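## Task

Lift the cardboard box and the foam block off the floor and set both on the coffee table. Then open the gripper and back the robot away. The robot must not tip over or finish leaning, or the task fails. An item that stays on the table only because the robot is holding or pressing it is not counted as placed.

## Robot and tools

Robot: a Hello Robot Stretch 3 in simulation. It has one arm only. A two-wheeled base (0.33 m long, 0.34 m wide) carries a vertical mast. A lift slides up and down the mast, and a telescoping arm on the lift reaches out to the robot's right side. A wrist with yaw, pitch and roll holds a two-finger gripper. The base cannot drive sideways, so to shift the gripper fore and aft you drive the base. A spin in place pivots about the point midway between the wheels, 0.05 m behind the front edge. With the arm pulled in and the wrist folded, the spin sweeps a 0.28 m radius. An unfolded, level gripper reaches past that radius. Occasionally a loose object gets nudged by something other than the robot.

Frames: base frame origin on the floor between the drive wheels, x forward, y left, z up. hand_pose is reported in this frame, at the point where the closed fingertips meet. With all wrist joints at zero, that frame's x points up, y points back along the arm toward the mast, and z points to the robot's rear. The odometry frame is the base frame as it was when the scene began.

Tool execute_actions: argument actions is a list holding exactly one action, or empty to just read the state and images. An action may contain base, joints, or both, plus optional contact_limits. All its motions start at once and may end at different times. base takes one command only. translate_m is a relative drive in metres from the base's last reported position, -1 to 1, positive forward. rotate_rad is a relative spin in radians, -3.2 to 3.2, positive to the left (counter-clockwise seen from above). joints is a set of absolute targets keyed by name: lift_m 0 to 1.1 (arm height on the mast); arm_m 0 to 0.52 (extension); wrist_yaw_rad -1.345 to 4.42 (0 along the arm, positive toward the front, 3.0 folded over the base); wrist_pitch_rad -1.57 to 0.451 (0 level, negative tips fingertips down); wrist_roll_rad -2.911 to 2.911 (0 means fingers side by side, level); gripper_m -0.089 to 0.179 (larger is wider; the real fingertip gap is 0.007 m less when nearly shut, 0.025 m less when wide open, zero below 0.007); head_pan_rad -3.953 to 1.73 (0 forward, positive left, -1.57 looks along the arm); head_tilt_rad -1.53 to 0.419 (negative looks down). Joints you omit may keep chasing an earlier target. contact_limits accepts only arm_m: a motor effort percent, 1 to 100, at which the arm motion halts (negative effort when retracting); lower is gentler, too low halts immediately. Optional cameras: a list of head_camera, nav_camera, wrist_camera or all; omitted or null gives all, empty gives none. A bad key or value rejects the call and nothing moves. One action runs at most 15 s. If a result reports a stop, the rest of the calls in that reply are skipped.

Tool wait: seconds, 0 to 10; the robot keeps its last commands and you get the same state and images. Tool zoom_image: camera plus region [x0, y0, x1, y1] in pixels of that camera's latest full image, at most 504 by 504. Image sizes: head_camera 896x504, nav_camera 672x504 (fisheye), wrist_camera 644x364. Tool finished_scene: scene, the number of the scene being ended; irreversible, and its result reports success and gives the next task.

Result lines: joint_positions (current values); base_status and joint_status (done, off_target meaning stopped short and maybe still pushing, contact_stop, time_out, torque_fault); on_its_own (uncommanded behaviour; held at gives the target being held, not the actual position); hand_pose; lidar_m, 12 distances in metres in 30 degree sectors starting straight ahead and going counter-clockwise (4th left, 7th behind, 10th right), scanning a plane 0.17 m up, so it sees table legs but not tops, with dash meaning nothing seen; wrist_depth_mm and head_depth_mm, 7x7 grids of median depth from the top left (head grid is for the sideways image); base_odometry from wheel counts (slip counts as motion); turned_by_wheels and turned_by_imu since the previous result; base_tilt in degrees, forward and right positive, with a fixed bias up to about 4; motor_effort in percent with peak in brackets, fairly noisy; contact_limits showing the active, default and max values; pictures listing the image order.

Behaviour: after a contact_stop the arm or lift goes slack until commanded again, and a loaded slack lift can sink. The base, wrist and head have no contact stop and keep pushing. A wrist servo strained for several seconds shuts off for 10 s (torque_fault). The base is fast (0.30 m/s, 1.9 rad/s) only when lift_m is under 0.30, arm_m under 0.03 and wrist_yaw_rad over 2.54; otherwise it is capped at 0.10 m/s and 0.63 rad/s.

Gripping: command gripper_m below the object's width to grip; to release, command at least 0.02 above where the fingers met the object. Readings and status do not confirm a grasp, so check images or depth. Overly hard squeezing triggers a stall guard that weakens the grip.

Avoid: folding or unfolding the wrist unless lift_m is 0.32 to 0.95, wrist_pitch_rad -0.4 and roll near 0; yaw below -0.4 without pitch at -0.5 or lower. Pushing against something rigid with the gripper above about 0.45 m, pushing twice after a stop, or driving while gripping or hooking a fixed object can tip the robot; backing into furniture is riskiest. If base_tilt shows a lean, reverse the last move in small steps, pull the gripper free, and drop lift_m to about 0.2 if needed. Drops, slams and hard shoves reduce the outcome; keep moves short and gentle.

Each tool is called after "Request:" as name(argument=value, ...) on one line, values as JSON.

## Session

I'll start by looking at the current state and camera images.

Request:
execute_actions(actions=[])

Scene clock: 0.00 s.
base_odometry: x=+0.000 y=+0.000 heading=+0.000 (m, m, rad; odometry frame)
turned_by_wheels: +0.000 (rad since the last result)
turned_by_imu: +0.000 (rad since the last result)
base_tilt: forward=-1.0 right=+0.4 (deg)
lidar_m: 1.89 2.01 2.41 1.85 2.17 1.72 1.56 1.00 1.45 1.99 2.00 2.45
head_depth_mm: 1746 2331 2340 2338 2307 2291 2257 / 1774 2281 2277 2265 2262 2254 2225 / 1780 2219 2232 2209 2192 2196 2166 / 1798 2186 2181 2166 2163 2136 2129 / 1821 2137 2124 2098 2114 2120 2083 / 1828 2088 2078 2084 2011 2010 1994 / 1849 2045 2044 2030 1954 1955 1949
base_status: not commanded
joint_positions: lift_m=+0.554 arm_m=+0.001 wrist_yaw_rad=+2.908 wrist_pitch_rad=-0.383 wrist_roll_rad=-0.006 gripper_m=+0.037 head_pan_rad=+0.001 head_tilt_rad=-0.001
joint_status: not commanded
motor_effort: left_wheel=+1 right_wheel=+1 lift_m=+41 arm_m=-1 wrist_yaw_rad=+1 wrist_pitch_rad=+6 wrist_roll_rad=+1 gripper_m=+0 head_pan_rad=+0 head_tilt_rad=+2 (%)
hand_pose: x=+0.0317 y=+0.0767 z=+0.5750 quat_wxyz=(+0.215, +0.703, +0.054, +0.676) (m; base frame)
wrist_depth_mm: - - - - - - - / - - - - - - - / - - - - - - - / - - - - - - - / - - - - - - - / 862 - - 879 933 869 889 / 705 716 731 738 741 743 762
pictures: head_camera (sideways: a quarter turn clockwise sets it upright), nav_camera (sideways: a quarter turn counterclockwise sets it upright), wrist_camera
Images, in order (width x height): head_camera 896x504, nav_camera 672x504, wrist_camera 644x364.

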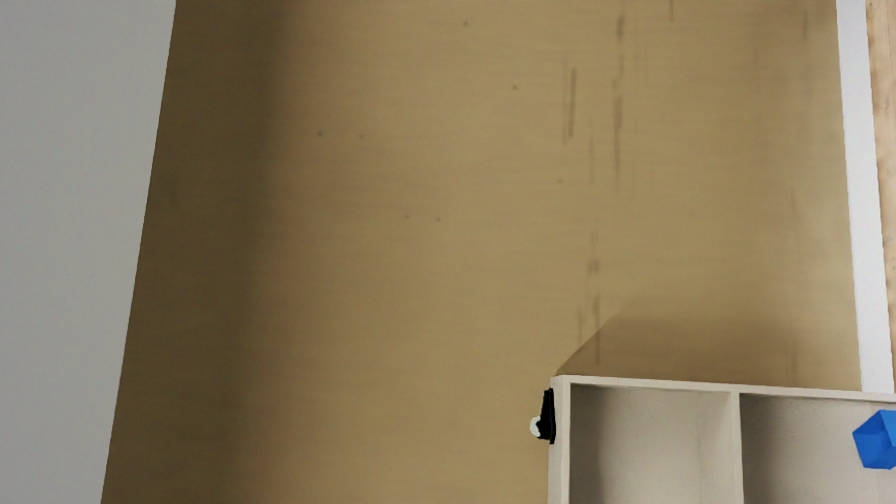

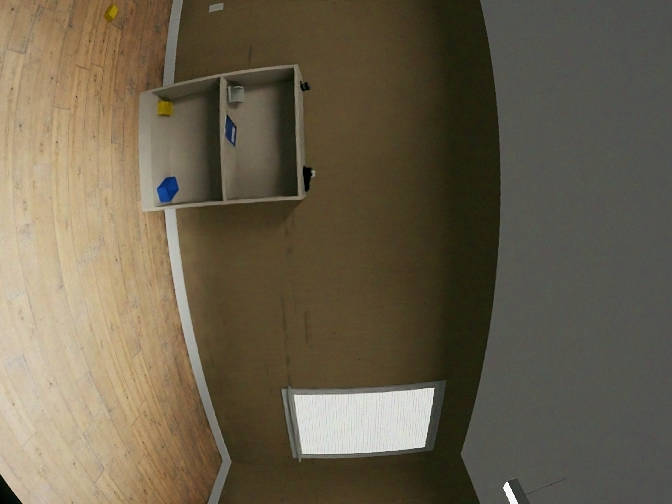

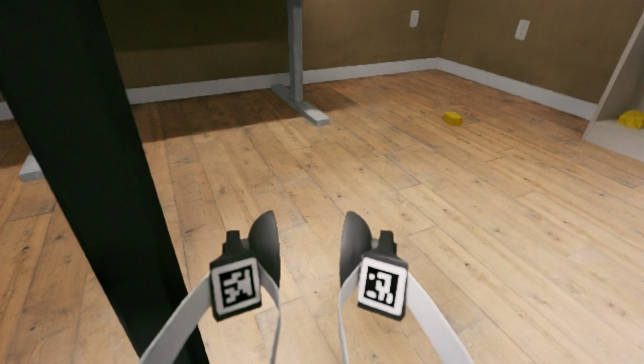

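Request:
execute_actions(actions=[{"joints": {"head_pan_rad": 1.2, "head_tilt_rad": -0.7}}], cameras=["head_camera", "nav_camera"])

Request:
execute_actions(actions=[{"joints": {"head_pan_rad": -1.3, "head_tilt_rad": -0.7}}], cameras=["head_camera", "nav_camera"])

Request:
execute_actions(actions=[{"joints": {"head_pan_rad": -2.7, "head_tilt_rad": -0.7}}], cameras=["head_camera", "nav_camera"])

Scene clock: 2.10 s.
base_odometry: x=+0.000 y=+0.000 heading=+0.000 (m, m, rad; odometry frame)
turned_by_wheels: +0.000 (rad since the last result)
turned_by_imu: +0.000 (rad since the last result)
base_tilt: forward=-1.0 right=+0.5 (deg)
lidar_m: 1.88 2.01 2.41 1.86 2.17 1.72 1.56 1.00 1.45 1.99 1.99 2.44
head_depth_mm: 2433 2580 2638 2145 1718 1424 1220 / 2436 2756 2845 2120 1697 1417 1214 / 2289 2572 2734 2096 1678 1409 1209 / 2168 2379 2600 2086 1679 1401 1201 / 2029 2140 2498 2060 1655 1387 1202 / 1937 1791 2307 2051 1658 1382 1188 / 1848 1756 2237 2038 1646 1370 1184
base_status: not commanded
joint_positions: lift_m=+0.554 arm_m=+0.001 wrist_yaw_rad=+2.908 wrist_pitch_rad=-0.383 wrist_roll_rad=-0.006 gripper_m=+0.037 head_pan_rad=+1.193 head_tilt_rad=-0.691
joint_status: all done
motor_effort: left_wheel=+0(1) right_wheel=+0(1) lift_m=+41(40) arm_m=-1(1) wrist_yaw_rad=+1(0) wrist_pitch_rad=+6(6) wrist_roll_rad=+1(1) gripper_m=+0(0) head_pan_rad=+5(62) head_tilt_rad=-5(48) (%)
hand_pose: x=+0.0317 y=+0.0767 z=+0.5750 quat_wxyz=(+0.215, +0.703, +0.054, +0.676) (m; base frame)
wrist_depth_mm: - - - - - - - / - - - - - - - / - - - - - - - / - - - - - - - / - - - - - - - / 824 - - 864 902 872 873 / 723 728 730 725 755 745 763
pictures: head_camera (sideways: a quarter turn clockwise sets it upright), nav_camera (sideways: a quarter turn counterclockwise sets it upright)
Images, in order (width x height): head_camera 896x504, nav_camera 672x504.

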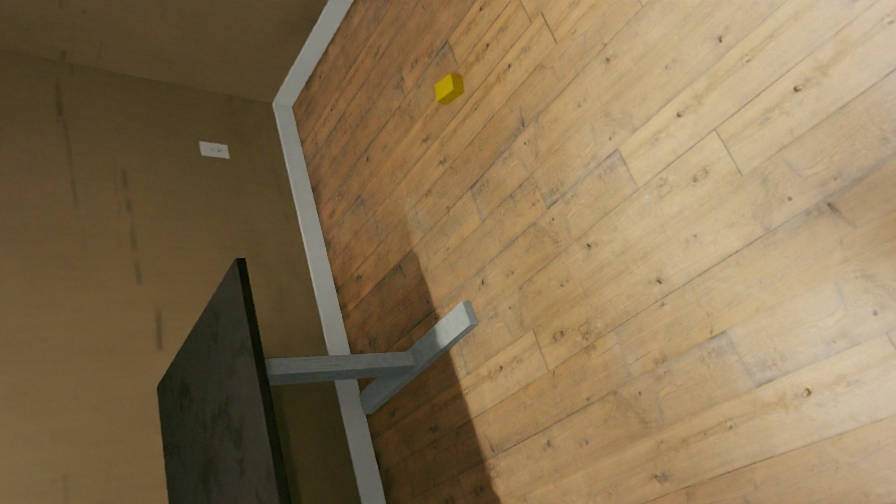

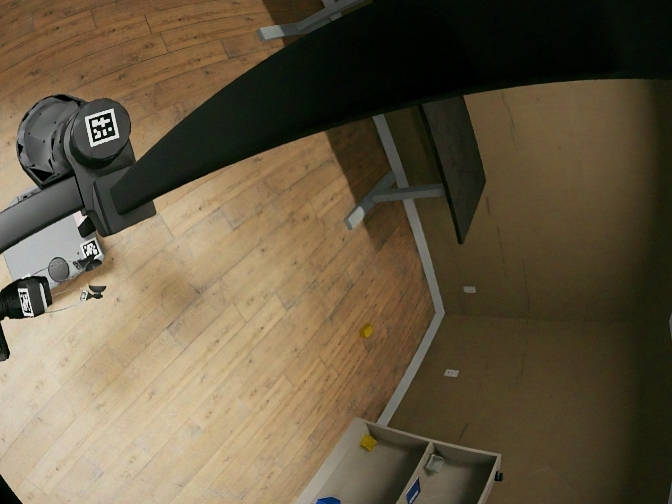

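Scene clock: 3.80 s.
base_odometry: x=+0.000 y=+0.000 heading=+0.000 (m, m, rad; odometry frame)
turned_by_wheels: +0.000 (rad since the last result)
turned_by_imu: +0.000 (rad since the last result)
base_tilt: forward=-1.0 right=+0.4 (deg)
lidar_m: 1.88 2.01 2.41 1.85 2.17 1.73 1.56 1.00 1.45 1.99 2.00 2.45
head_depth_mm: 2094 1812 2014 2131 1706 1418 1218 / 2112 1833 2070 2108 1694 1416 1215 / 2128 1856 2093 2096 1674 1406 1206 / 2131 1881 2106 2092 1682 1401 1200 / 2088 1900 2145 2062 1666 1391 1197 / 2159 1913 2172 2066 1650 1383 1193 / 1956 1940 2197 2033 1637 1383 1190
base_status: not commanded
joint_positions: lift_m=+0.554 arm_m=+0.001 wrist_yaw_rad=+2.908 wrist_pitch_rad=-0.383 wrist_roll_rad=-0.006 gripper_m=+0.037 head_pan_rad=-1.293 head_tilt_rad=-0.691
joint_status: all done
motor_effort: left_wheel=+1(0) right_wheel=+1(0) lift_m=+41(41) arm_m=+0(1) wrist_yaw_rad=+1(0) wrist_pitch_rad=+6(6) wrist_roll_rad=+1(1) gripper_m=+0(0) head_pan_rad=-5(62) head_tilt_rad=-5(8) (%)
hand_pose: x=+0.0317 y=+0.0767 z=+0.5750 quat_wxyz=(+0.215, +0.703, +0.054, +0.676) (m; base frame)
wrist_depth_mm: - - - - - - - / - - - - - - - / - - - - - - - / - - - - - - - / - - - - - - - / 826 - - 877 914 873 883 / 709 714 731 743 743 741 736
pictures: head_camera (sideways: a quarter turn clockwise sets it upright), nav_camera (sideways: a quarter turn counterclockwise sets it upright)
Images, in order (width x height): head_camera 896x504, nav_camera 672x504.

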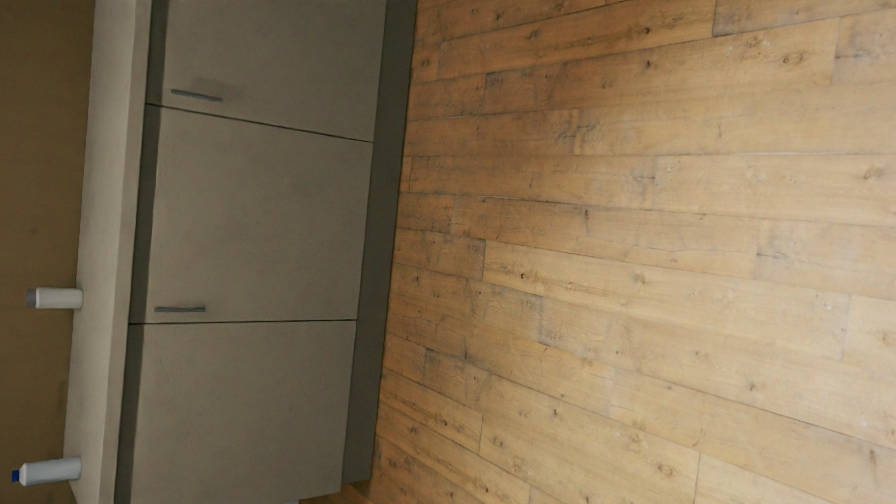

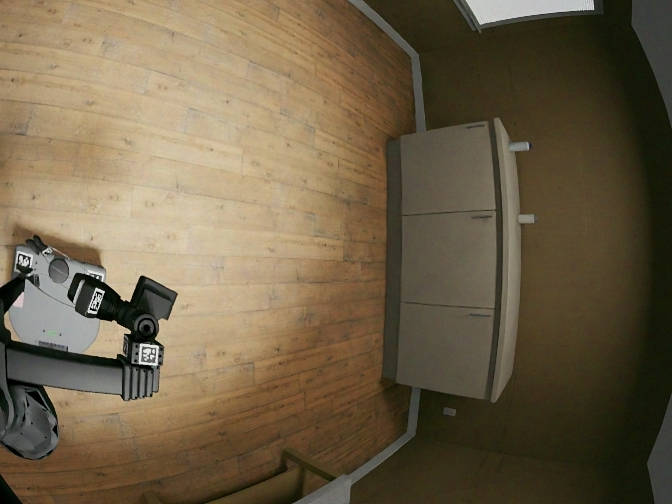

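Scene clock: 5.03 s.
base_odometry: x=+0.000 y=+0.000 heading=+0.000 (m, m, rad; odometry frame)
turned_by_wheels: +0.000 (rad since the last result)
turned_by_imu: +0.000 (rad since the last result)
base_tilt: forward=-1.0 right=+0.4 (deg)
lidar_m: 1.88 2.00 2.40 1.85 2.17 1.72 1.56 1.01 1.45 1.99 1.99 2.45
head_depth_mm: 1267 1399 1561 1759 1708 1424 1222 / 1307 1441 1612 1812 1694 1412 1215 / 1338 1482 1636 1818 1688 1411 1204 / 1371 1524 1663 1412 1554 1401 1202 / 1411 1565 1701 1417 1602 1391 1196 / 1462 1619 1738 1447 1598 1388 1192 / 1492 1672 1746 1494 1635 1372 1182
base_status: not commanded
joint_positions: lift_m=+0.554 arm_m=+0.001 wrist_yaw_rad=+2.908 wrist_pitch_rad=-0.383 wrist_roll_rad=-0.006 gripper_m=+0.037 head_pan_rad=-2.693 head_tilt_rad=-0.691
joint_status: all done
motor_effort: left_wheel=+0(0) right_wheel=+0(0) lift_m=+41(41) arm_m=-1(1) wrist_yaw_rad=+0(2) wrist_pitch_rad=+6(6) wrist_roll_rad=+1(1) gripper_m=+0(0) head_pan_rad=-5(62) head_tilt_rad=-5(2) (%)
hand_pose: x=+0.0317 y=+0.0767 z=+0.5750 quat_wxyz=(+0.215, +0.703, +0.054, +0.676) (m; base frame)
wrist_depth_mm: - - - - - - - / - - - - - - - / - - - - - - - / - - - - - - - / 976 - - - - - - / 871 - - 874 868 900 883 / 723 722 744 730 754 748 759
pictures: head_camera (sideways: a quarter turn clockwise sets it upright), nav_camera (sideways: a quarter turn counterclockwise sets it upright)
Images, in order (width x height): head_camera 896x504, nav_camera 672x504.

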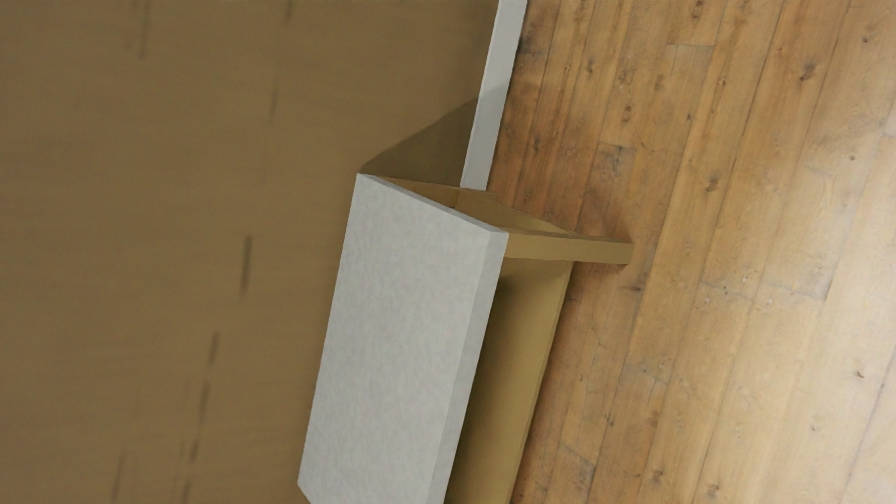

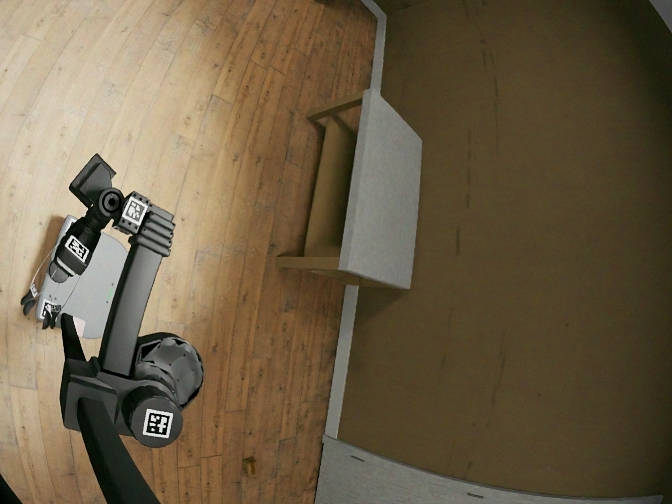

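Request:
zoom_image(camera="nav_camera", region=[190, 404, 330, 504])

Request:
execute_actions(actions=[{"joints": {"head_pan_rad": -3.65, "head_tilt_rad": -0.75}}], cameras=["head_camera", "nav_camera"])

Region (190, 404, 330, 504) of nav_camera's 672x504 image, scaled by 3.600, with more detail than that image has; it fills the top 360 rows of this view, and the rest is white.

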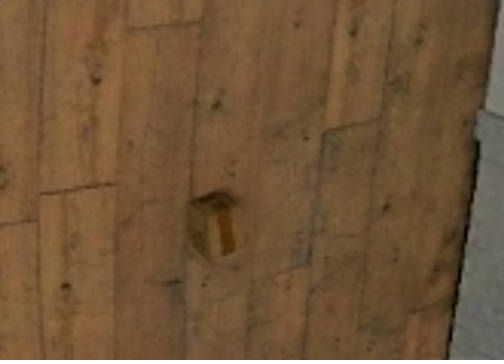

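Scene clock: 6.67 s.
base_odometry: x=+0.000 y=+0.000 heading=+0.000 (m, m, rad; odometry frame)
turned_by_wheels: +0.000 (rad since the last result)
turned_by_imu: +0.000 (rad since the last result)
base_tilt: forward=-1.0 right=+0.4 (deg)
lidar_m: 1.88 2.01 2.41 1.85 2.17 1.72 1.56 1.00 1.45 1.99 2.00 2.45
head_depth_mm: 2135 2354 2443 2005 1637 - - / 2011 2328 2521 1972 1626 1374 1225 / 1829 2072 2354 1978 1612 1365 1219 / 1693 1897 2187 1941 1605 1356 - / 1571 1758 2012 1932 1589 1343 - / 1479 1638 1859 1930 1582 1345 - / 1401 1543 1721 1866 1577 1336 1166
base_status: not commanded
joint_positions: lift_m=+0.554 arm_m=+0.001 wrist_yaw_rad=+2.908 wrist_pitch_rad=-0.383 wrist_roll_rad=-0.006 gripper_m=+0.037 head_pan_rad=-3.643 head_tilt_rad=-0.740
joint_status: all done
motor_effort: left_wheel=+0(0) right_wheel=+0(1) lift_m=+41(40) arm_m=-1(1) wrist_yaw_rad=+1(1) wrist_pitch_rad=+6(6) wrist_roll_rad=+1(1) gripper_m=+0(0) head_pan_rad=-5(62) head_tilt_rad=-5(14) (%)
hand_pose: x=+0.0317 y=+0.0767 z=+0.5750 quat_wxyz=(+0.215, +0.703, +0.054, +0.676) (m; base frame)
wrist_depth_mm: - - - - - - - / - - - - - - - / - - - - - - - / - - - - - - - / 956 - - - - - - / 852 - - 858 882 862 886 / 721 716 726 737 752 741 765
pictures: head_camera (sideways: a quarter turn clockwise sets it upright), nav_camera (sideways: a quarter turn counterclockwise sets it upright)
Images, in order (width x height): head_camera 896x504, nav_camera 672x504.

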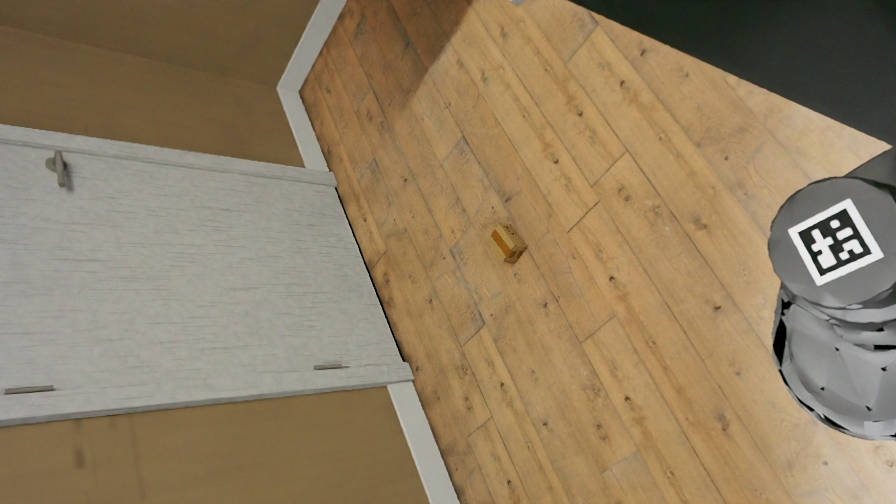

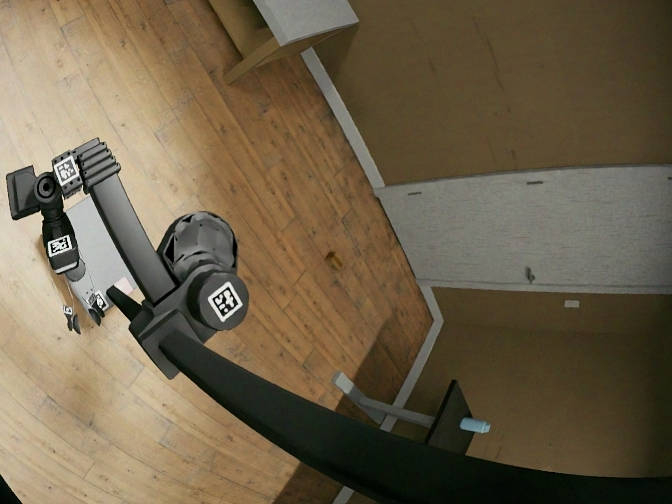

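Request:
zoom_image(camera="head_camera", region=[460, 200, 560, 290])

Region (460, 200, 560, 290) of head_camera's 896x504 image, scaled by 5.040, with more detail than that image has; it fills the top 454 rows of this view, and the rest is white.

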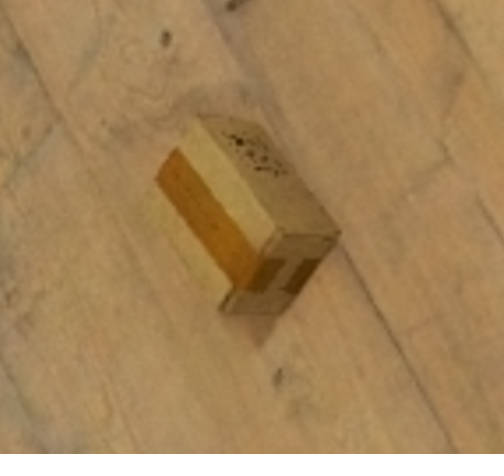

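Request:
execute_actions(actions=[{"base": {"rotate_rad": 0.89}, "joints": {"lift_m": 0.285, "head_pan_rad": 0.0, "head_tilt_rad": -0.75}}], cameras=["head_camera"])

Scene clock: 31.77 s.
base_odometry: x=+0.000 y=+0.000 heading=+0.890 (m, m, rad; odometry frame)
turned_by_wheels: +0.890 (rad since the last result)
turned_by_imu: +0.903 (rad since the last result)
base_tilt: forward=-1.1 right=+0.4 (deg)
lidar_m: 2.44 1.86 1.76 1.89 1.56 1.00 1.45 1.99 1.99 2.20 2.21 1.89
head_depth_mm: 1976 2140 2164 2012 1633 1381 1198 / 2137 2332 2483 1977 1622 1370 1194 / 2273 2527 2545 1975 1614 1365 1186 / 2458 2748 2514 1965 1593 1355 1181 / 2544 2810 2505 1949 1591 1353 1174 / 2343 2575 2503 1932 1594 1343 1171 / 2140 2332 2433 1875 1574 1341 1163
base_status: done
joint_positions: lift_m=+0.285 arm_m=+0.001 wrist_yaw_rad=+2.908 wrist_pitch_rad=-0.383 wrist_roll_rad=-0.006 gripper_m=+0.037 head_pan_rad=-0.007 head_tilt_rad=-0.741
joint_status: all done
motor_effort: left_wheel=-2(8) right_wheel=+2(7) lift_m=+35(37) arm_m=-1(1) wrist_yaw_rad=+1(1) wrist_pitch_rad=+6(6) wrist_roll_rad=+1(1) gripper_m=+0(0) head_pan_rad=+5(62) head_tilt_rad=-6(6) (%)
hand_pose: x=+0.0316 y=+0.0766 z=+0.3057 quat_wxyz=(+0.215, +0.703, +0.054, +0.676) (m; base frame)
wrist_depth_mm: - - - - - - - / - - - - - - - / - - - - - - - / 757 791 771 793 798 815 825 / 616 - 661 641 637 632 646 / 514 - - 524 542 531 527 / 459 - - 449 454 453 459
pictures: head_camera (sideways: a quarter turn clockwise sets it upright)
Images, in order (width x height): head_camera 896x504.

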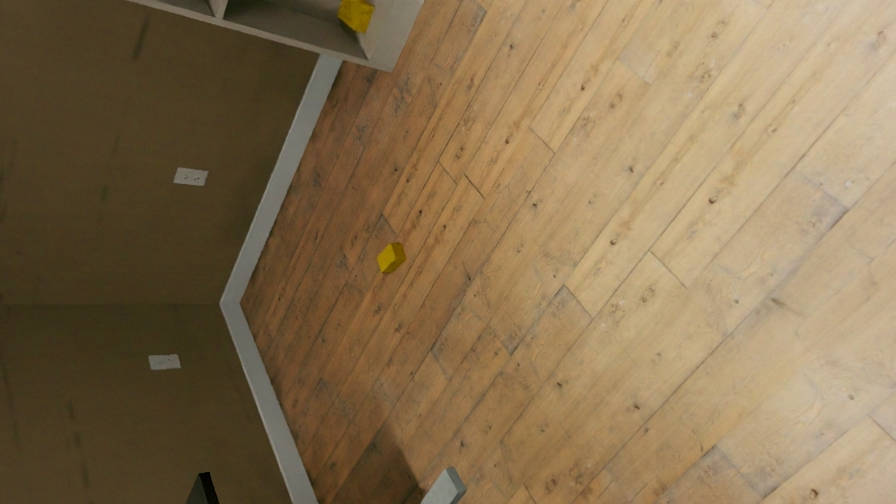

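Request:
zoom_image(camera="head_camera", region=[350, 220, 434, 296])

Region (350, 220, 434, 296) of head_camera's 896x504 image, scaled by 6.000, with more detail than that image has; it fills the top 456 rows of this view, and the rest is white.

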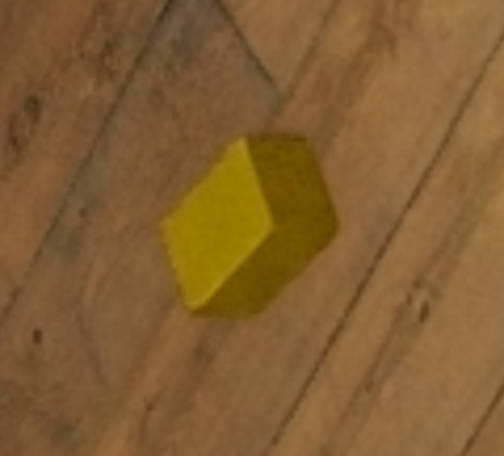

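Request:
execute_actions(actions=[{"base": {"translate_m": 1.0}, "joints": {"head_tilt_rad": -1.0}}], cameras=["head_camera"])

Scene clock: 44.00 s.
base_odometry: x=+0.630 y=+0.777 heading=+0.890 (m, m, rad; odometry frame)
turned_by_wheels: +0.000 (rad since the last result)
turned_by_imu: +0.000 (rad since the last result)
base_tilt: forward=-1.0 right=+0.4 (deg)
lidar_m: 1.60 1.52 1.07 1.63 2.30 1.98 1.94 2.65 2.63 1.75 1.31 1.11
head_depth_mm: 1384 1556 1721 1571 1385 1232 1119 / 1489 1684 1778 1568 1388 1230 1114 / 1602 1833 1807 1556 1375 1230 1106 / 1753 1983 1795 1552 1370 1221 1106 / 1869 2057 1775 1542 1368 1221 1102 / 1738 1957 1775 1530 1351 1210 1093 / 1585 1798 1776 1527 1351 1207 1095
base_status: done
joint_positions: lift_m=+0.285 arm_m=+0.001 wrist_yaw_rad=+2.908 wrist_pitch_rad=-0.384 wrist_roll_rad=-0.006 gripper_m=+0.037 head_pan_rad=-0.007 head_tilt_rad=-0.988
joint_status: all done
motor_effort: left_wheel=-2(7) right_wheel=+2(8) lift_m=+35(35) arm_m=-1(1) wrist_yaw_rad=+1(1) wrist_pitch_rad=+6(6) wrist_roll_rad=+1(1) gripper_m=+0(0) head_pan_rad=+5(5) head_tilt_rad=-7(30) (%)
hand_pose: x=+0.0316 y=+0.0765 z=+0.3056 quat_wxyz=(+0.215, +0.703, +0.054, +0.676) (m; base frame)
wrist_depth_mm: - - - - - - - / - - - - - - - / - - - - - - - / 740 787 775 793 785 797 815 / 616 - 648 638 631 650 646 / 513 - - 521 551 533 531 / 451 - - 449 456 450 456
pictures: head_camera (sideways: a quarter turn clockwise sets it upright)
Images, in order (width x height): head_camera 896x504.

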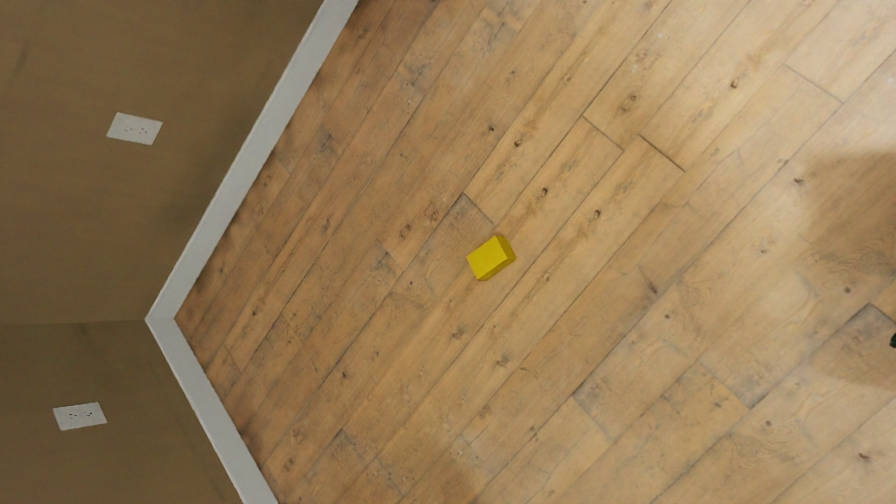

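Request:
zoom_image(camera="head_camera", region=[450, 220, 534, 296])

Region (450, 220, 534, 296) of head_camera's 896x504 image, scaled by 6.000, with more detail than that image has; it fills the top 456 rows of this view, and the rest is white.

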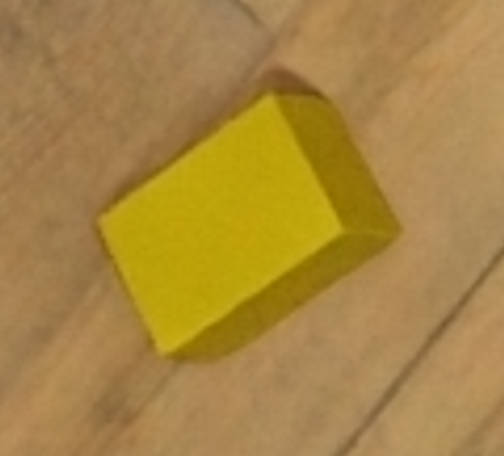

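Request:
execute_actions(actions=[{"base": {"translate_m": 0.2}, "joints": {"lift_m": 0.33, "wrist_yaw_rad": 0.80, "arm_m": 0.2, "head_tilt_rad": -1.15}}], cameras=["head_camera"])

Scene clock: 53.87 s.
base_odometry: x=+0.756 y=+0.932 heading=+0.890 (m, m, rad; odometry frame)
turned_by_wheels: +0.000 (rad since the last result)
turned_by_imu: -0.001 (rad since the last result)
base_tilt: forward=-1.1 right=+0.5 (deg)
lidar_m: 1.43 1.39 0.96 1.54 1.68 2.45 2.14 2.78 2.76 1.23 1.22 0.96
head_depth_mm: 1315 1510 1586 1429 1302 1194 1109 / 1413 1647 1583 1425 1298 1193 1102 / 1545 1725 1568 1419 1293 1188 1111 / 1692 1745 1566 1413 1292 1180 - / 1835 1733 1550 1404 1283 1177 - / 1695 1734 1554 1396 1280 1177 1113 / 1539 1683 1541 1393 1272 1173 1093
base_status: done
joint_positions: lift_m=+0.330 arm_m=+0.200 wrist_yaw_rad=+0.803 wrist_pitch_rad=-0.384 wrist_roll_rad=-0.006 gripper_m=+0.037 head_pan_rad=-0.007 head_tilt_rad=-1.137
joint_status: all done
motor_effort: left_wheel=-2(10) right_wheel=+2(7) lift_m=+46(46) arm_m=+2(3) wrist_yaw_rad=-5(7) wrist_pitch_rad=+6(6) wrist_roll_rad=+1(1) gripper_m=+0(0) head_pan_rad=+4(5) head_tilt_rad=-8(24) (%)
hand_pose: x=+0.1430 y=-0.5035 z=+0.3502 quat_wxyz=(+0.694, +0.395, -0.584, +0.148) (m; base frame)
wrist_depth_mm: 862 846 824 859 879 824 1000 / 900 893 884 921 930 806 - / 972 981 841 911 861 808 - / 854 862 758 780 812 832 917 / 682 676 716 708 705 715 705 / 570 587 - 589 599 586 588 / 493 492 489 501 498 511 506
pictures: head_camera (sideways: a quarter turn clockwise sets it upright)
Images, in order (width x height): head_camera 896x504.

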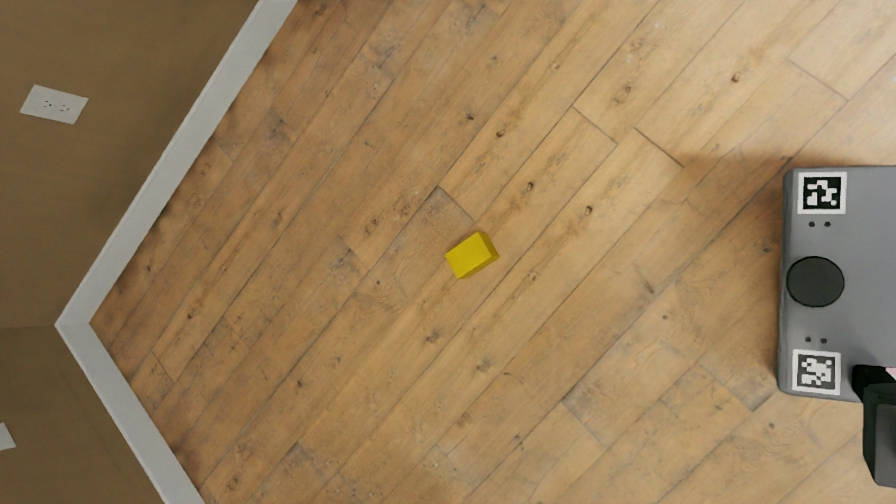

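Request:
zoom_image(camera="head_camera", region=[430, 216, 514, 292])

Request:
zoom_image(camera="head_camera", region=[700, 150, 896, 410])

Region (430, 216, 514, 292) of head_camera's 896x504 image, scaled by 6.000, with more detail than that image has; it fills the top 456 rows of this view, and the rest is white.

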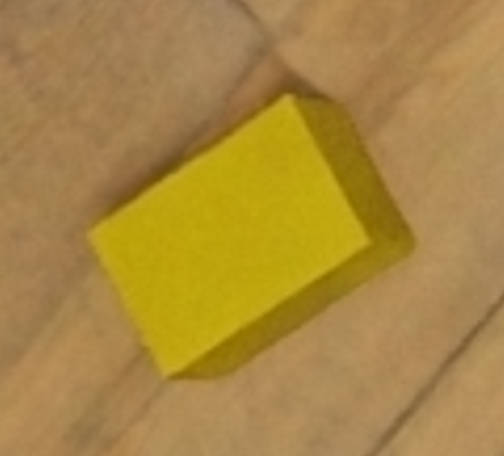

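Region (700, 150, 896, 410) of head_camera's 896x504 image, scaled by 1.938, with more detail than that image has; it fills the left 380 columns of this view, and the rest is white.

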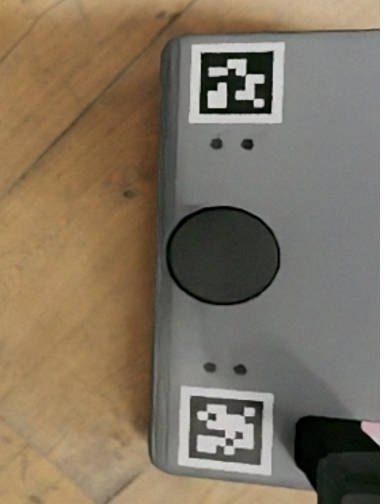

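Request:
execute_actions(actions=[{"base": {"rotate_rad": 1.36}, "joints": {"lift_m": 0.17, "wrist_yaw_rad": 0.777, "wrist_pitch_rad": -0.8, "arm_m": 0.338, "gripper_m": 0.15, "head_pan_rad": -1.40, "head_tilt_rad": -1.1}}], cameras=["head_camera", "wrist_camera"])

Scene clock: 65.07 s.
base_odometry: x=+0.756 y=+0.932 heading=+2.250 (m, m, rad; odometry frame)
turned_by_wheels: +1.360 (rad since the last result)
turned_by_imu: +1.381 (rad since the last result)
base_tilt: forward=-1.1 right=+0.5 (deg)
lidar_m: 1.43 1.68 2.45 2.13 2.65 2.76 1.88 1.24 0.96 1.32 1.44 0.95
head_depth_mm: 1279 1474 1605 1453 1320 1205 1109 / 1378 1605 1630 1454 1317 1198 1106 / 1494 1737 1616 1478 1297 1204 - / 1633 1797 1610 1460 1301 1210 - / 1785 1818 1604 1430 1298 1184 1098 / 1708 1789 1594 1423 1290 1181 1089 / 1546 1714 1595 1424 1293 1175 1089
base_status: done
joint_positions: lift_m=+0.170 arm_m=+0.338 wrist_yaw_rad=+0.779 wrist_pitch_rad=-0.807 wrist_roll_rad=-0.006 gripper_m=+0.150 head_pan_rad=-1.393 head_tilt_rad=-1.100
joint_status: all done
motor_effort: left_wheel=-2(7) right_wheel=+2(9) lift_m=+34(37) arm_m=+2(2) wrist_yaw_rad=-2(7) wrist_pitch_rad=+3(6) wrist_roll_rad=+1(1) gripper_m=+0(83) head_pan_rad=-5(62) head_tilt_rad=-1(10) (%)
hand_pose: x=+0.0907 y=-0.5965 z=+0.1071 quat_wxyz=(+0.709, +0.504, -0.493, -0.009) (m; base frame)
wrist_depth_mm: 440 442 452 453 461 462 474 / 386 386 390 397 399 405 411 / 342 345 349 349 350 360 362 / 304 310 309 317 317 319 320 / 277 283 280 237 286 292 289 / 258 257 257 216 261 - 263 / 231 235 237 234 241 243 243
pictures: head_camera (sideways: a quarter turn clockwise sets it upright), wrist_camera
Images, in order (width x height): head_camera 896x504, wrist_camera 644x364.

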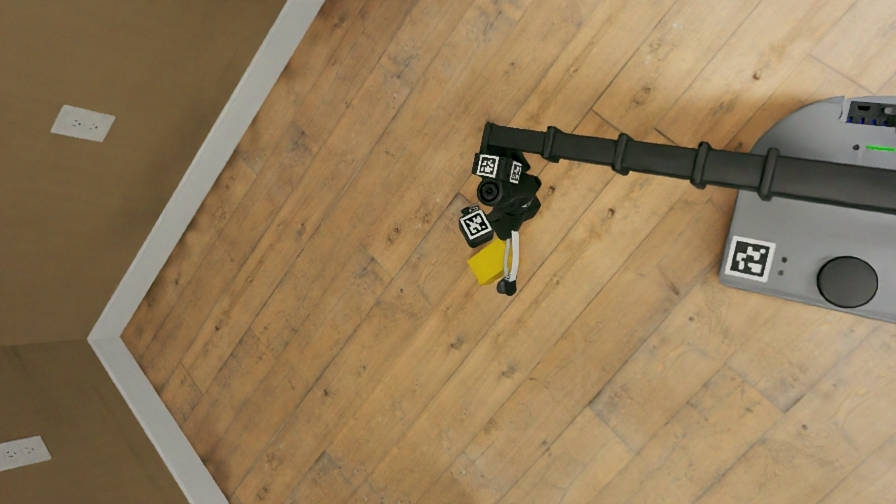

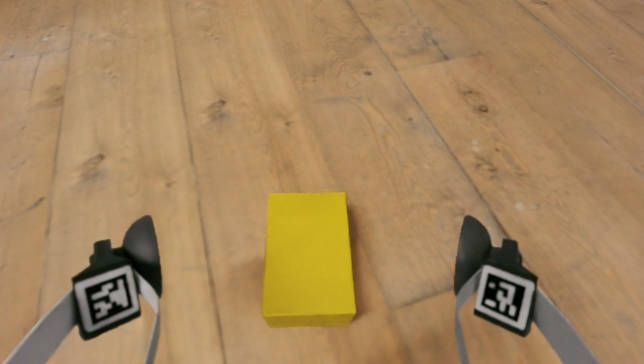

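Request:
execute_actions(actions=[{"base": {"translate_m": 0.019}, "joints": {"lift_m": 0.09, "arm_m": 0.357, "gripper_m": 0.125}}], cameras=["head_camera", "wrist_camera"])

Scene clock: 73.73 s.
base_odometry: x=+0.744 y=+0.947 heading=+2.249 (m, m, rad; odometry frame)
turned_by_wheels: +0.000 (rad since the last result)
turned_by_imu: -0.001 (rad since the last result)
base_tilt: forward=-1.0 right=+0.4 (deg)
lidar_m: 1.40 1.67 2.43 2.14 2.66 2.78 1.90 1.25 0.97 1.34 1.43 0.93
head_depth_mm: 1291 1476 1613 1460 1318 1204 1110 / 1385 1616 1629 1457 1315 1200 1115 / 1503 1737 1616 1453 1292 1208 - / 1640 1798 1612 1448 1299 1209 - / 1784 1808 1598 1437 1299 1183 1096 / 1670 1779 1596 1429 1290 1184 1090 / 1525 1699 1588 1418 1284 1178 1087
base_status: done
joint_positions: lift_m=+0.090 arm_m=+0.357 wrist_yaw_rad=+0.779 wrist_pitch_rad=-0.808 wrist_roll_rad=-0.006 gripper_m=+0.125 head_pan_rad=-1.393 head_tilt_rad=-1.100
joint_status: all done
motor_effort: left_wheel=-2(3) right_wheel=+3(8) lift_m=+35(37) arm_m=+2(2) wrist_yaw_rad=-2(3) wrist_pitch_rad=+3(3) wrist_roll_rad=+1(1) gripper_m=+0(80) head_pan_rad=-5(5) head_tilt_rad=-1(1) (%)
hand_pose: x=+0.0907 y=-0.6155 z=+0.0271 quat_wxyz=(+0.709, +0.504, -0.493, -0.009) (m; base frame)
wrist_depth_mm: 303 307 312 314 319 325 330 / 266 265 269 275 277 279 285 / 235 237 239 241 246 247 250 / 213 215 211 163 220 221 224 / 193 197 190 149 198 201 203 / 177 - 173 136 179 185 184 / - 164 160 128 168 166 170
pictures: head_camera (sideways: a quarter turn clockwise sets it upright), wrist_camera
Images, in order (width x height): head_camera 896x504, wrist_camera 644x364.

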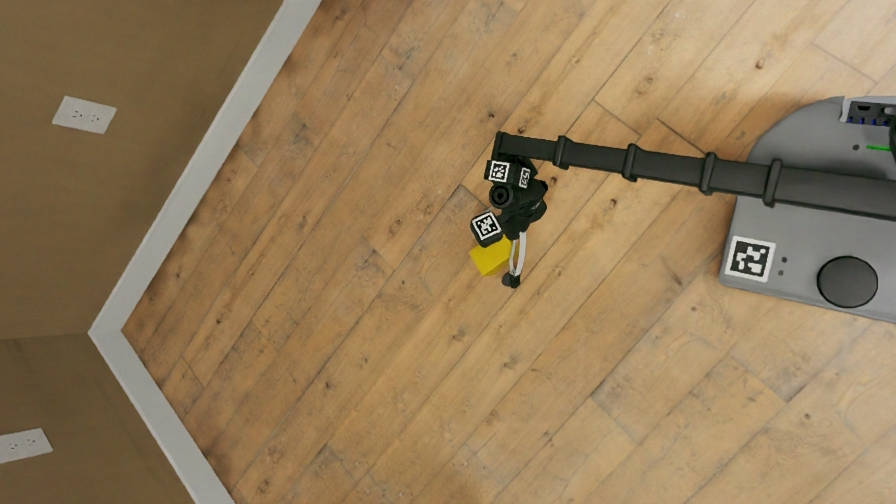

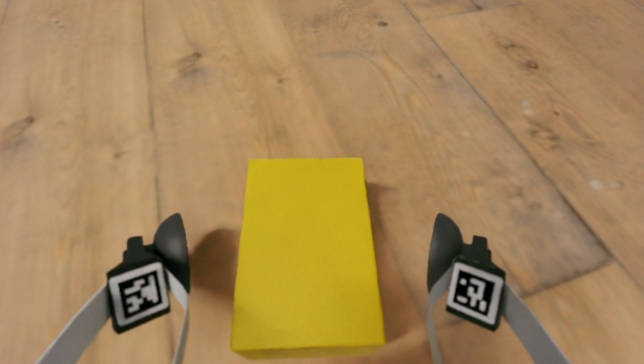

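Request:
execute_actions(actions=[{"joints": {"lift_m": 0.085, "gripper_m": 0.02}}], cameras=["head_camera", "wrist_camera"])

Scene clock: 76.57 s.
base_odometry: x=+0.744 y=+0.947 heading=+2.249 (m, m, rad; odometry frame)
turned_by_wheels: +0.000 (rad since the last result)
turned_by_imu: +0.000 (rad since the last result)
base_tilt: forward=-1.1 right=+0.4 (deg)
lidar_m: 1.40 1.67 2.44 2.13 2.66 2.78 1.89 1.25 0.97 1.33 1.42 0.94
head_depth_mm: 1291 1470 1609 1461 1317 1204 1106 / 1384 1601 1629 1452 1316 1203 1111 / 1507 1733 1619 1460 1302 1204 - / 1642 1793 1612 1448 1304 1206 - / 1777 1816 1605 1437 1300 1188 1095 / 1667 1780 1595 1429 1299 1181 1089 / 1518 1699 1579 1422 1287 1176 1080
base_status: not commanded
joint_positions: lift_m=+0.085 arm_m=+0.357 wrist_yaw_rad=+0.778 wrist_pitch_rad=-0.808 wrist_roll_rad=-0.006 gripper_m=+0.021 head_pan_rad=-1.393 head_tilt_rad=-1.100
joint_status: all done
motor_effort: left_wheel=-2(2) right_wheel=+3(2) lift_m=+35(32) arm_m=+2(2) wrist_yaw_rad=-1(3) wrist_pitch_rad=+3(3) wrist_roll_rad=+1(1) gripper_m=-21(95) head_pan_rad=-5(5) head_tilt_rad=+1(1) (%)
hand_pose: x=+0.0905 y=-0.6157 z=+0.0220 quat_wxyz=(+0.709, +0.504, -0.494, -0.009) (m; base frame)
wrist_depth_mm: 297 297 305 305 311 315 319 / 259 258 264 266 270 274 278 / 230 231 233 236 238 241 244 / 207 207 205 156 215 217 218 / 188 190 144 142 194 195 197 / 172 173 130 131 173 179 179 / 158 159 156 122 160 164 166
pictures: head_camera (sideways: a quarter turn clockwise sets it upright), wrist_camera
Images, in order (width x height): head_camera 896x504, wrist_camera 644x364.

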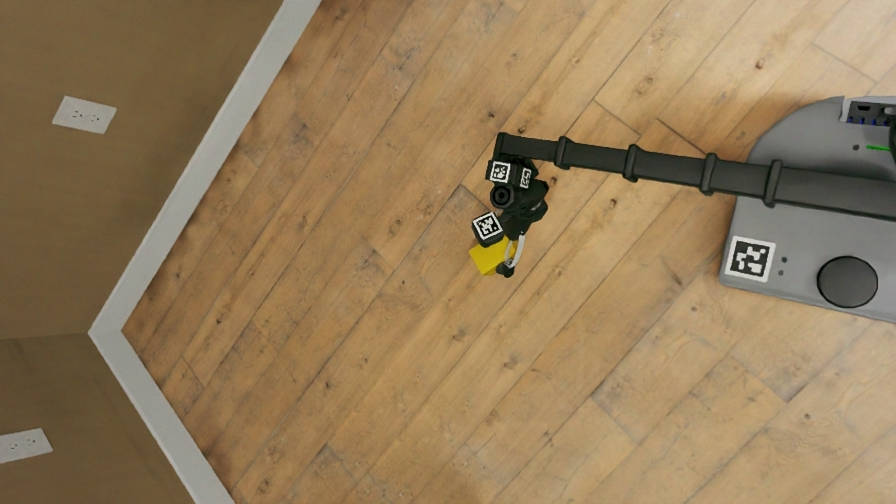

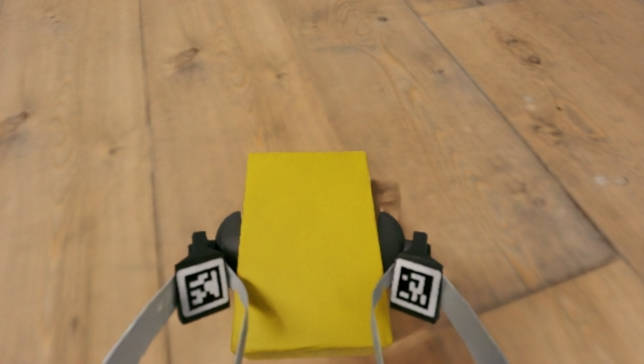

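Request:
execute_actions(actions=[{"base": {"rotate_rad": -1.715}, "joints": {"lift_m": 0.293, "arm_m": 0.02, "wrist_pitch_rad": -0.4, "wrist_yaw_rad": 2.62, "gripper_m": 0.008, "head_pan_rad": -3.0, "head_tilt_rad": -0.7}}], cameras=["all"])

Scene clock: 90.60 s.
base_odometry: x=+0.744 y=+0.947 heading=+0.535 (m, m, rad; odometry frame)
turned_by_wheels: -1.715 (rad since the last result)
turned_by_imu: -1.744 (rad since the last result)
base_tilt: forward=-1.0 right=+0.4 (deg)
lidar_m: 1.31 1.51 1.36 0.93 1.67 2.44 2.14 2.65 2.79 2.26 1.26 0.96
head_depth_mm: 2067 2280 2463 2098 1704 1403 1214 / 2162 2382 2586 2087 1690 1399 1211 / 2259 2486 2598 2073 1674 1399 1202 / 2389 2529 2481 2050 1652 1385 1190 / 2543 2629 2561 2026 1641 1379 1189 / 2711 2875 2616 2010 1628 1367 1187 / 2876 3152 2590 2017 1622 1363 1178
base_status: done
joint_positions: lift_m=+0.293 arm_m=+0.020 wrist_yaw_rad=+2.617 wrist_pitch_rad=-0.423 wrist_roll_rad=-0.006 gripper_m=+0.024 head_pan_rad=-2.993 head_tilt_rad=-0.704
joint_status: gripper_m off_target (ended at +0.024, target +0.008); the others done
on_its_own: gripper_m is held at +0.023, not at your +0.008, by its stall guard, which is not easing now
motor_effort: left_wheel=+3(10) right_wheel=-1(7) lift_m=+46(50) arm_m=-4(4) wrist_yaw_rad=+4(5) wrist_pitch_rad=+10(12) wrist_roll_rad=+1(1) gripper_m=-19(83) head_pan_rad=-5(61) head_tilt_rad=+2(35) (%)
hand_pose: x=+0.0909 y=+0.0284 z=+0.3044 quat_wxyz=(+0.323, +0.704, -0.035, +0.632) (m; base frame)
wrist_depth_mm: - - - - - - - / - - - - - - - / 938 938 959 951 989 988 - / 720 732 699 155 767 754 770 / 599 606 143 143 639 634 637 / 514 503 131 130 - 527 517 / - - 123 122 432 453 455
pictures: head_camera (sideways: a quarter turn clockwise sets it upright), nav_camera (sideways: a quarter turn counterclockwise sets it upright), wrist_camera
Images, in order (width x height): head_camera 896x504, nav_camera 672x504, wrist_camera 644x364.

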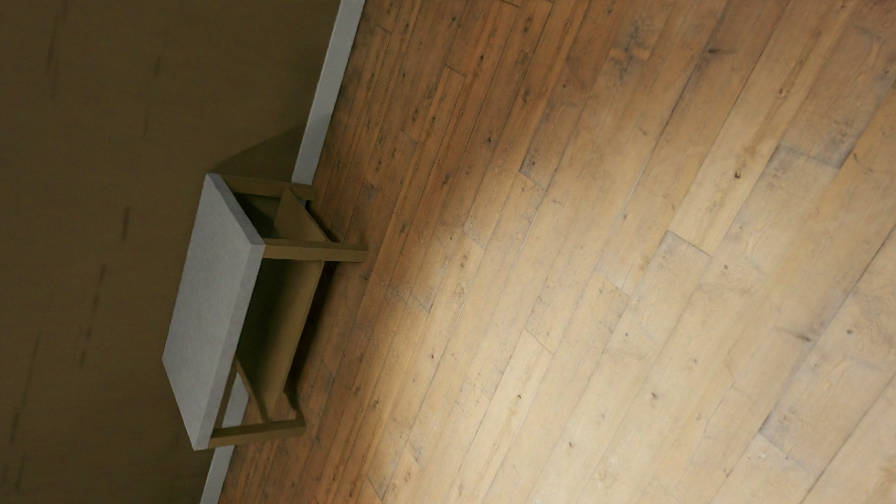

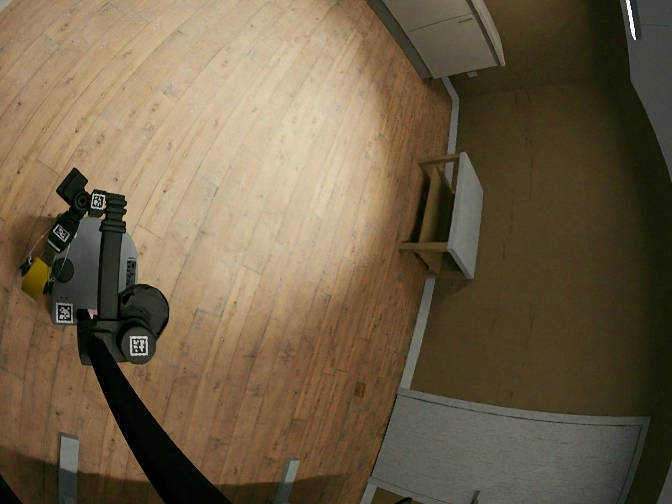

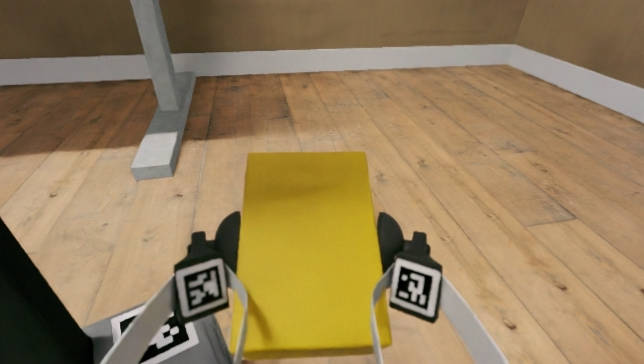

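Request:
execute_actions(actions=[{"base": {"translate_m": -1.0}, "joints": {"head_pan_rad": -2.85, "head_tilt_rad": -0.8}}], cameras=["head_camera", "nav_camera"])

Scene clock: 96.70 s.
base_odometry: x=-0.117 y=+0.438 heading=+0.535 (m, m, rad; odometry frame)
turned_by_wheels: +0.000 (rad since the last result)
turned_by_imu: -0.002 (rad since the last result)
base_tilt: forward=-1.0 right=+0.4 (deg)
lidar_m: 1.93 1.46 1.71 1.32 1.67 1.53 1.15 1.16 2.44 2.46 2.47 1.98
head_depth_mm: 1360 1493 1649 1795 1572 1342 1175 / 1435 1603 1754 1871 1554 1331 1164 / 1546 1719 1660 1805 1553 1323 1166 / 1638 1809 1522 1694 1533 1326 1156 / 1788 1916 1615 1782 1527 1311 1148 / 1922 2010 1877 1827 1522 1306 1143 / 2119 2366 1992 1816 1525 1296 1144
base_status: done
joint_positions: lift_m=+0.293 arm_m=+0.020 wrist_yaw_rad=+2.617 wrist_pitch_rad=-0.422 wrist_roll_rad=-0.006 gripper_m=+0.024 head_pan_rad=-2.857 head_tilt_rad=-0.791
joint_status: all done
on_its_own: gripper_m is held at +0.023, not at your +0.008, by its stall guard, which is not easing now
motor_effort: left_wheel=+2(7) right_wheel=-1(6) lift_m=+46(47) arm_m=-3(4) wrist_yaw_rad=+4(4) wrist_pitch_rad=+10(10) wrist_roll_rad=+1(1) gripper_m=-19(19) head_pan_rad=+5(29) head_tilt_rad=-8(21) (%)
hand_pose: x=+0.0909 y=+0.0285 z=+0.3045 quat_wxyz=(+0.323, +0.704, -0.035, +0.632) (m; base frame)
wrist_depth_mm: - - - - - - - / - - - - - - - / 930 944 949 991 995 979 - / 727 735 704 157 742 762 782 / 594 607 143 141 632 629 625 / 514 506 131 130 - 523 509 / - - 123 122 430 440 448
pictures: head_camera (sideways: a quarter turn clockwise sets it upright), nav_camera (sideways: a quarter turn counterclockwise sets it upright)
Images, in order (width x height): head_camera 896x504, nav_camera 672x504.

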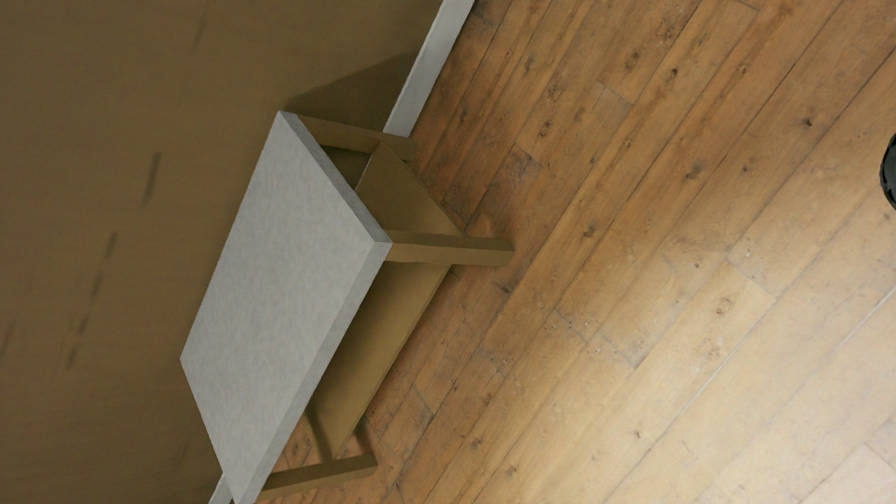

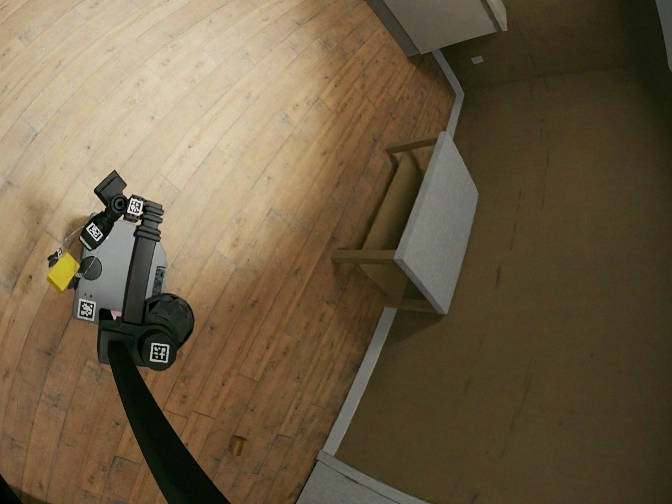

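Request:
zoom_image(camera="head_camera", region=[350, 190, 530, 290])

Region (350, 190, 530, 290) of head_camera's 896x504 image, scaled by 2.800, with more detail than that image has.

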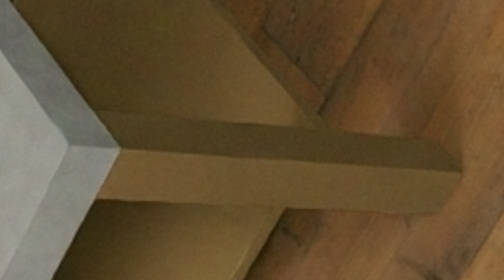

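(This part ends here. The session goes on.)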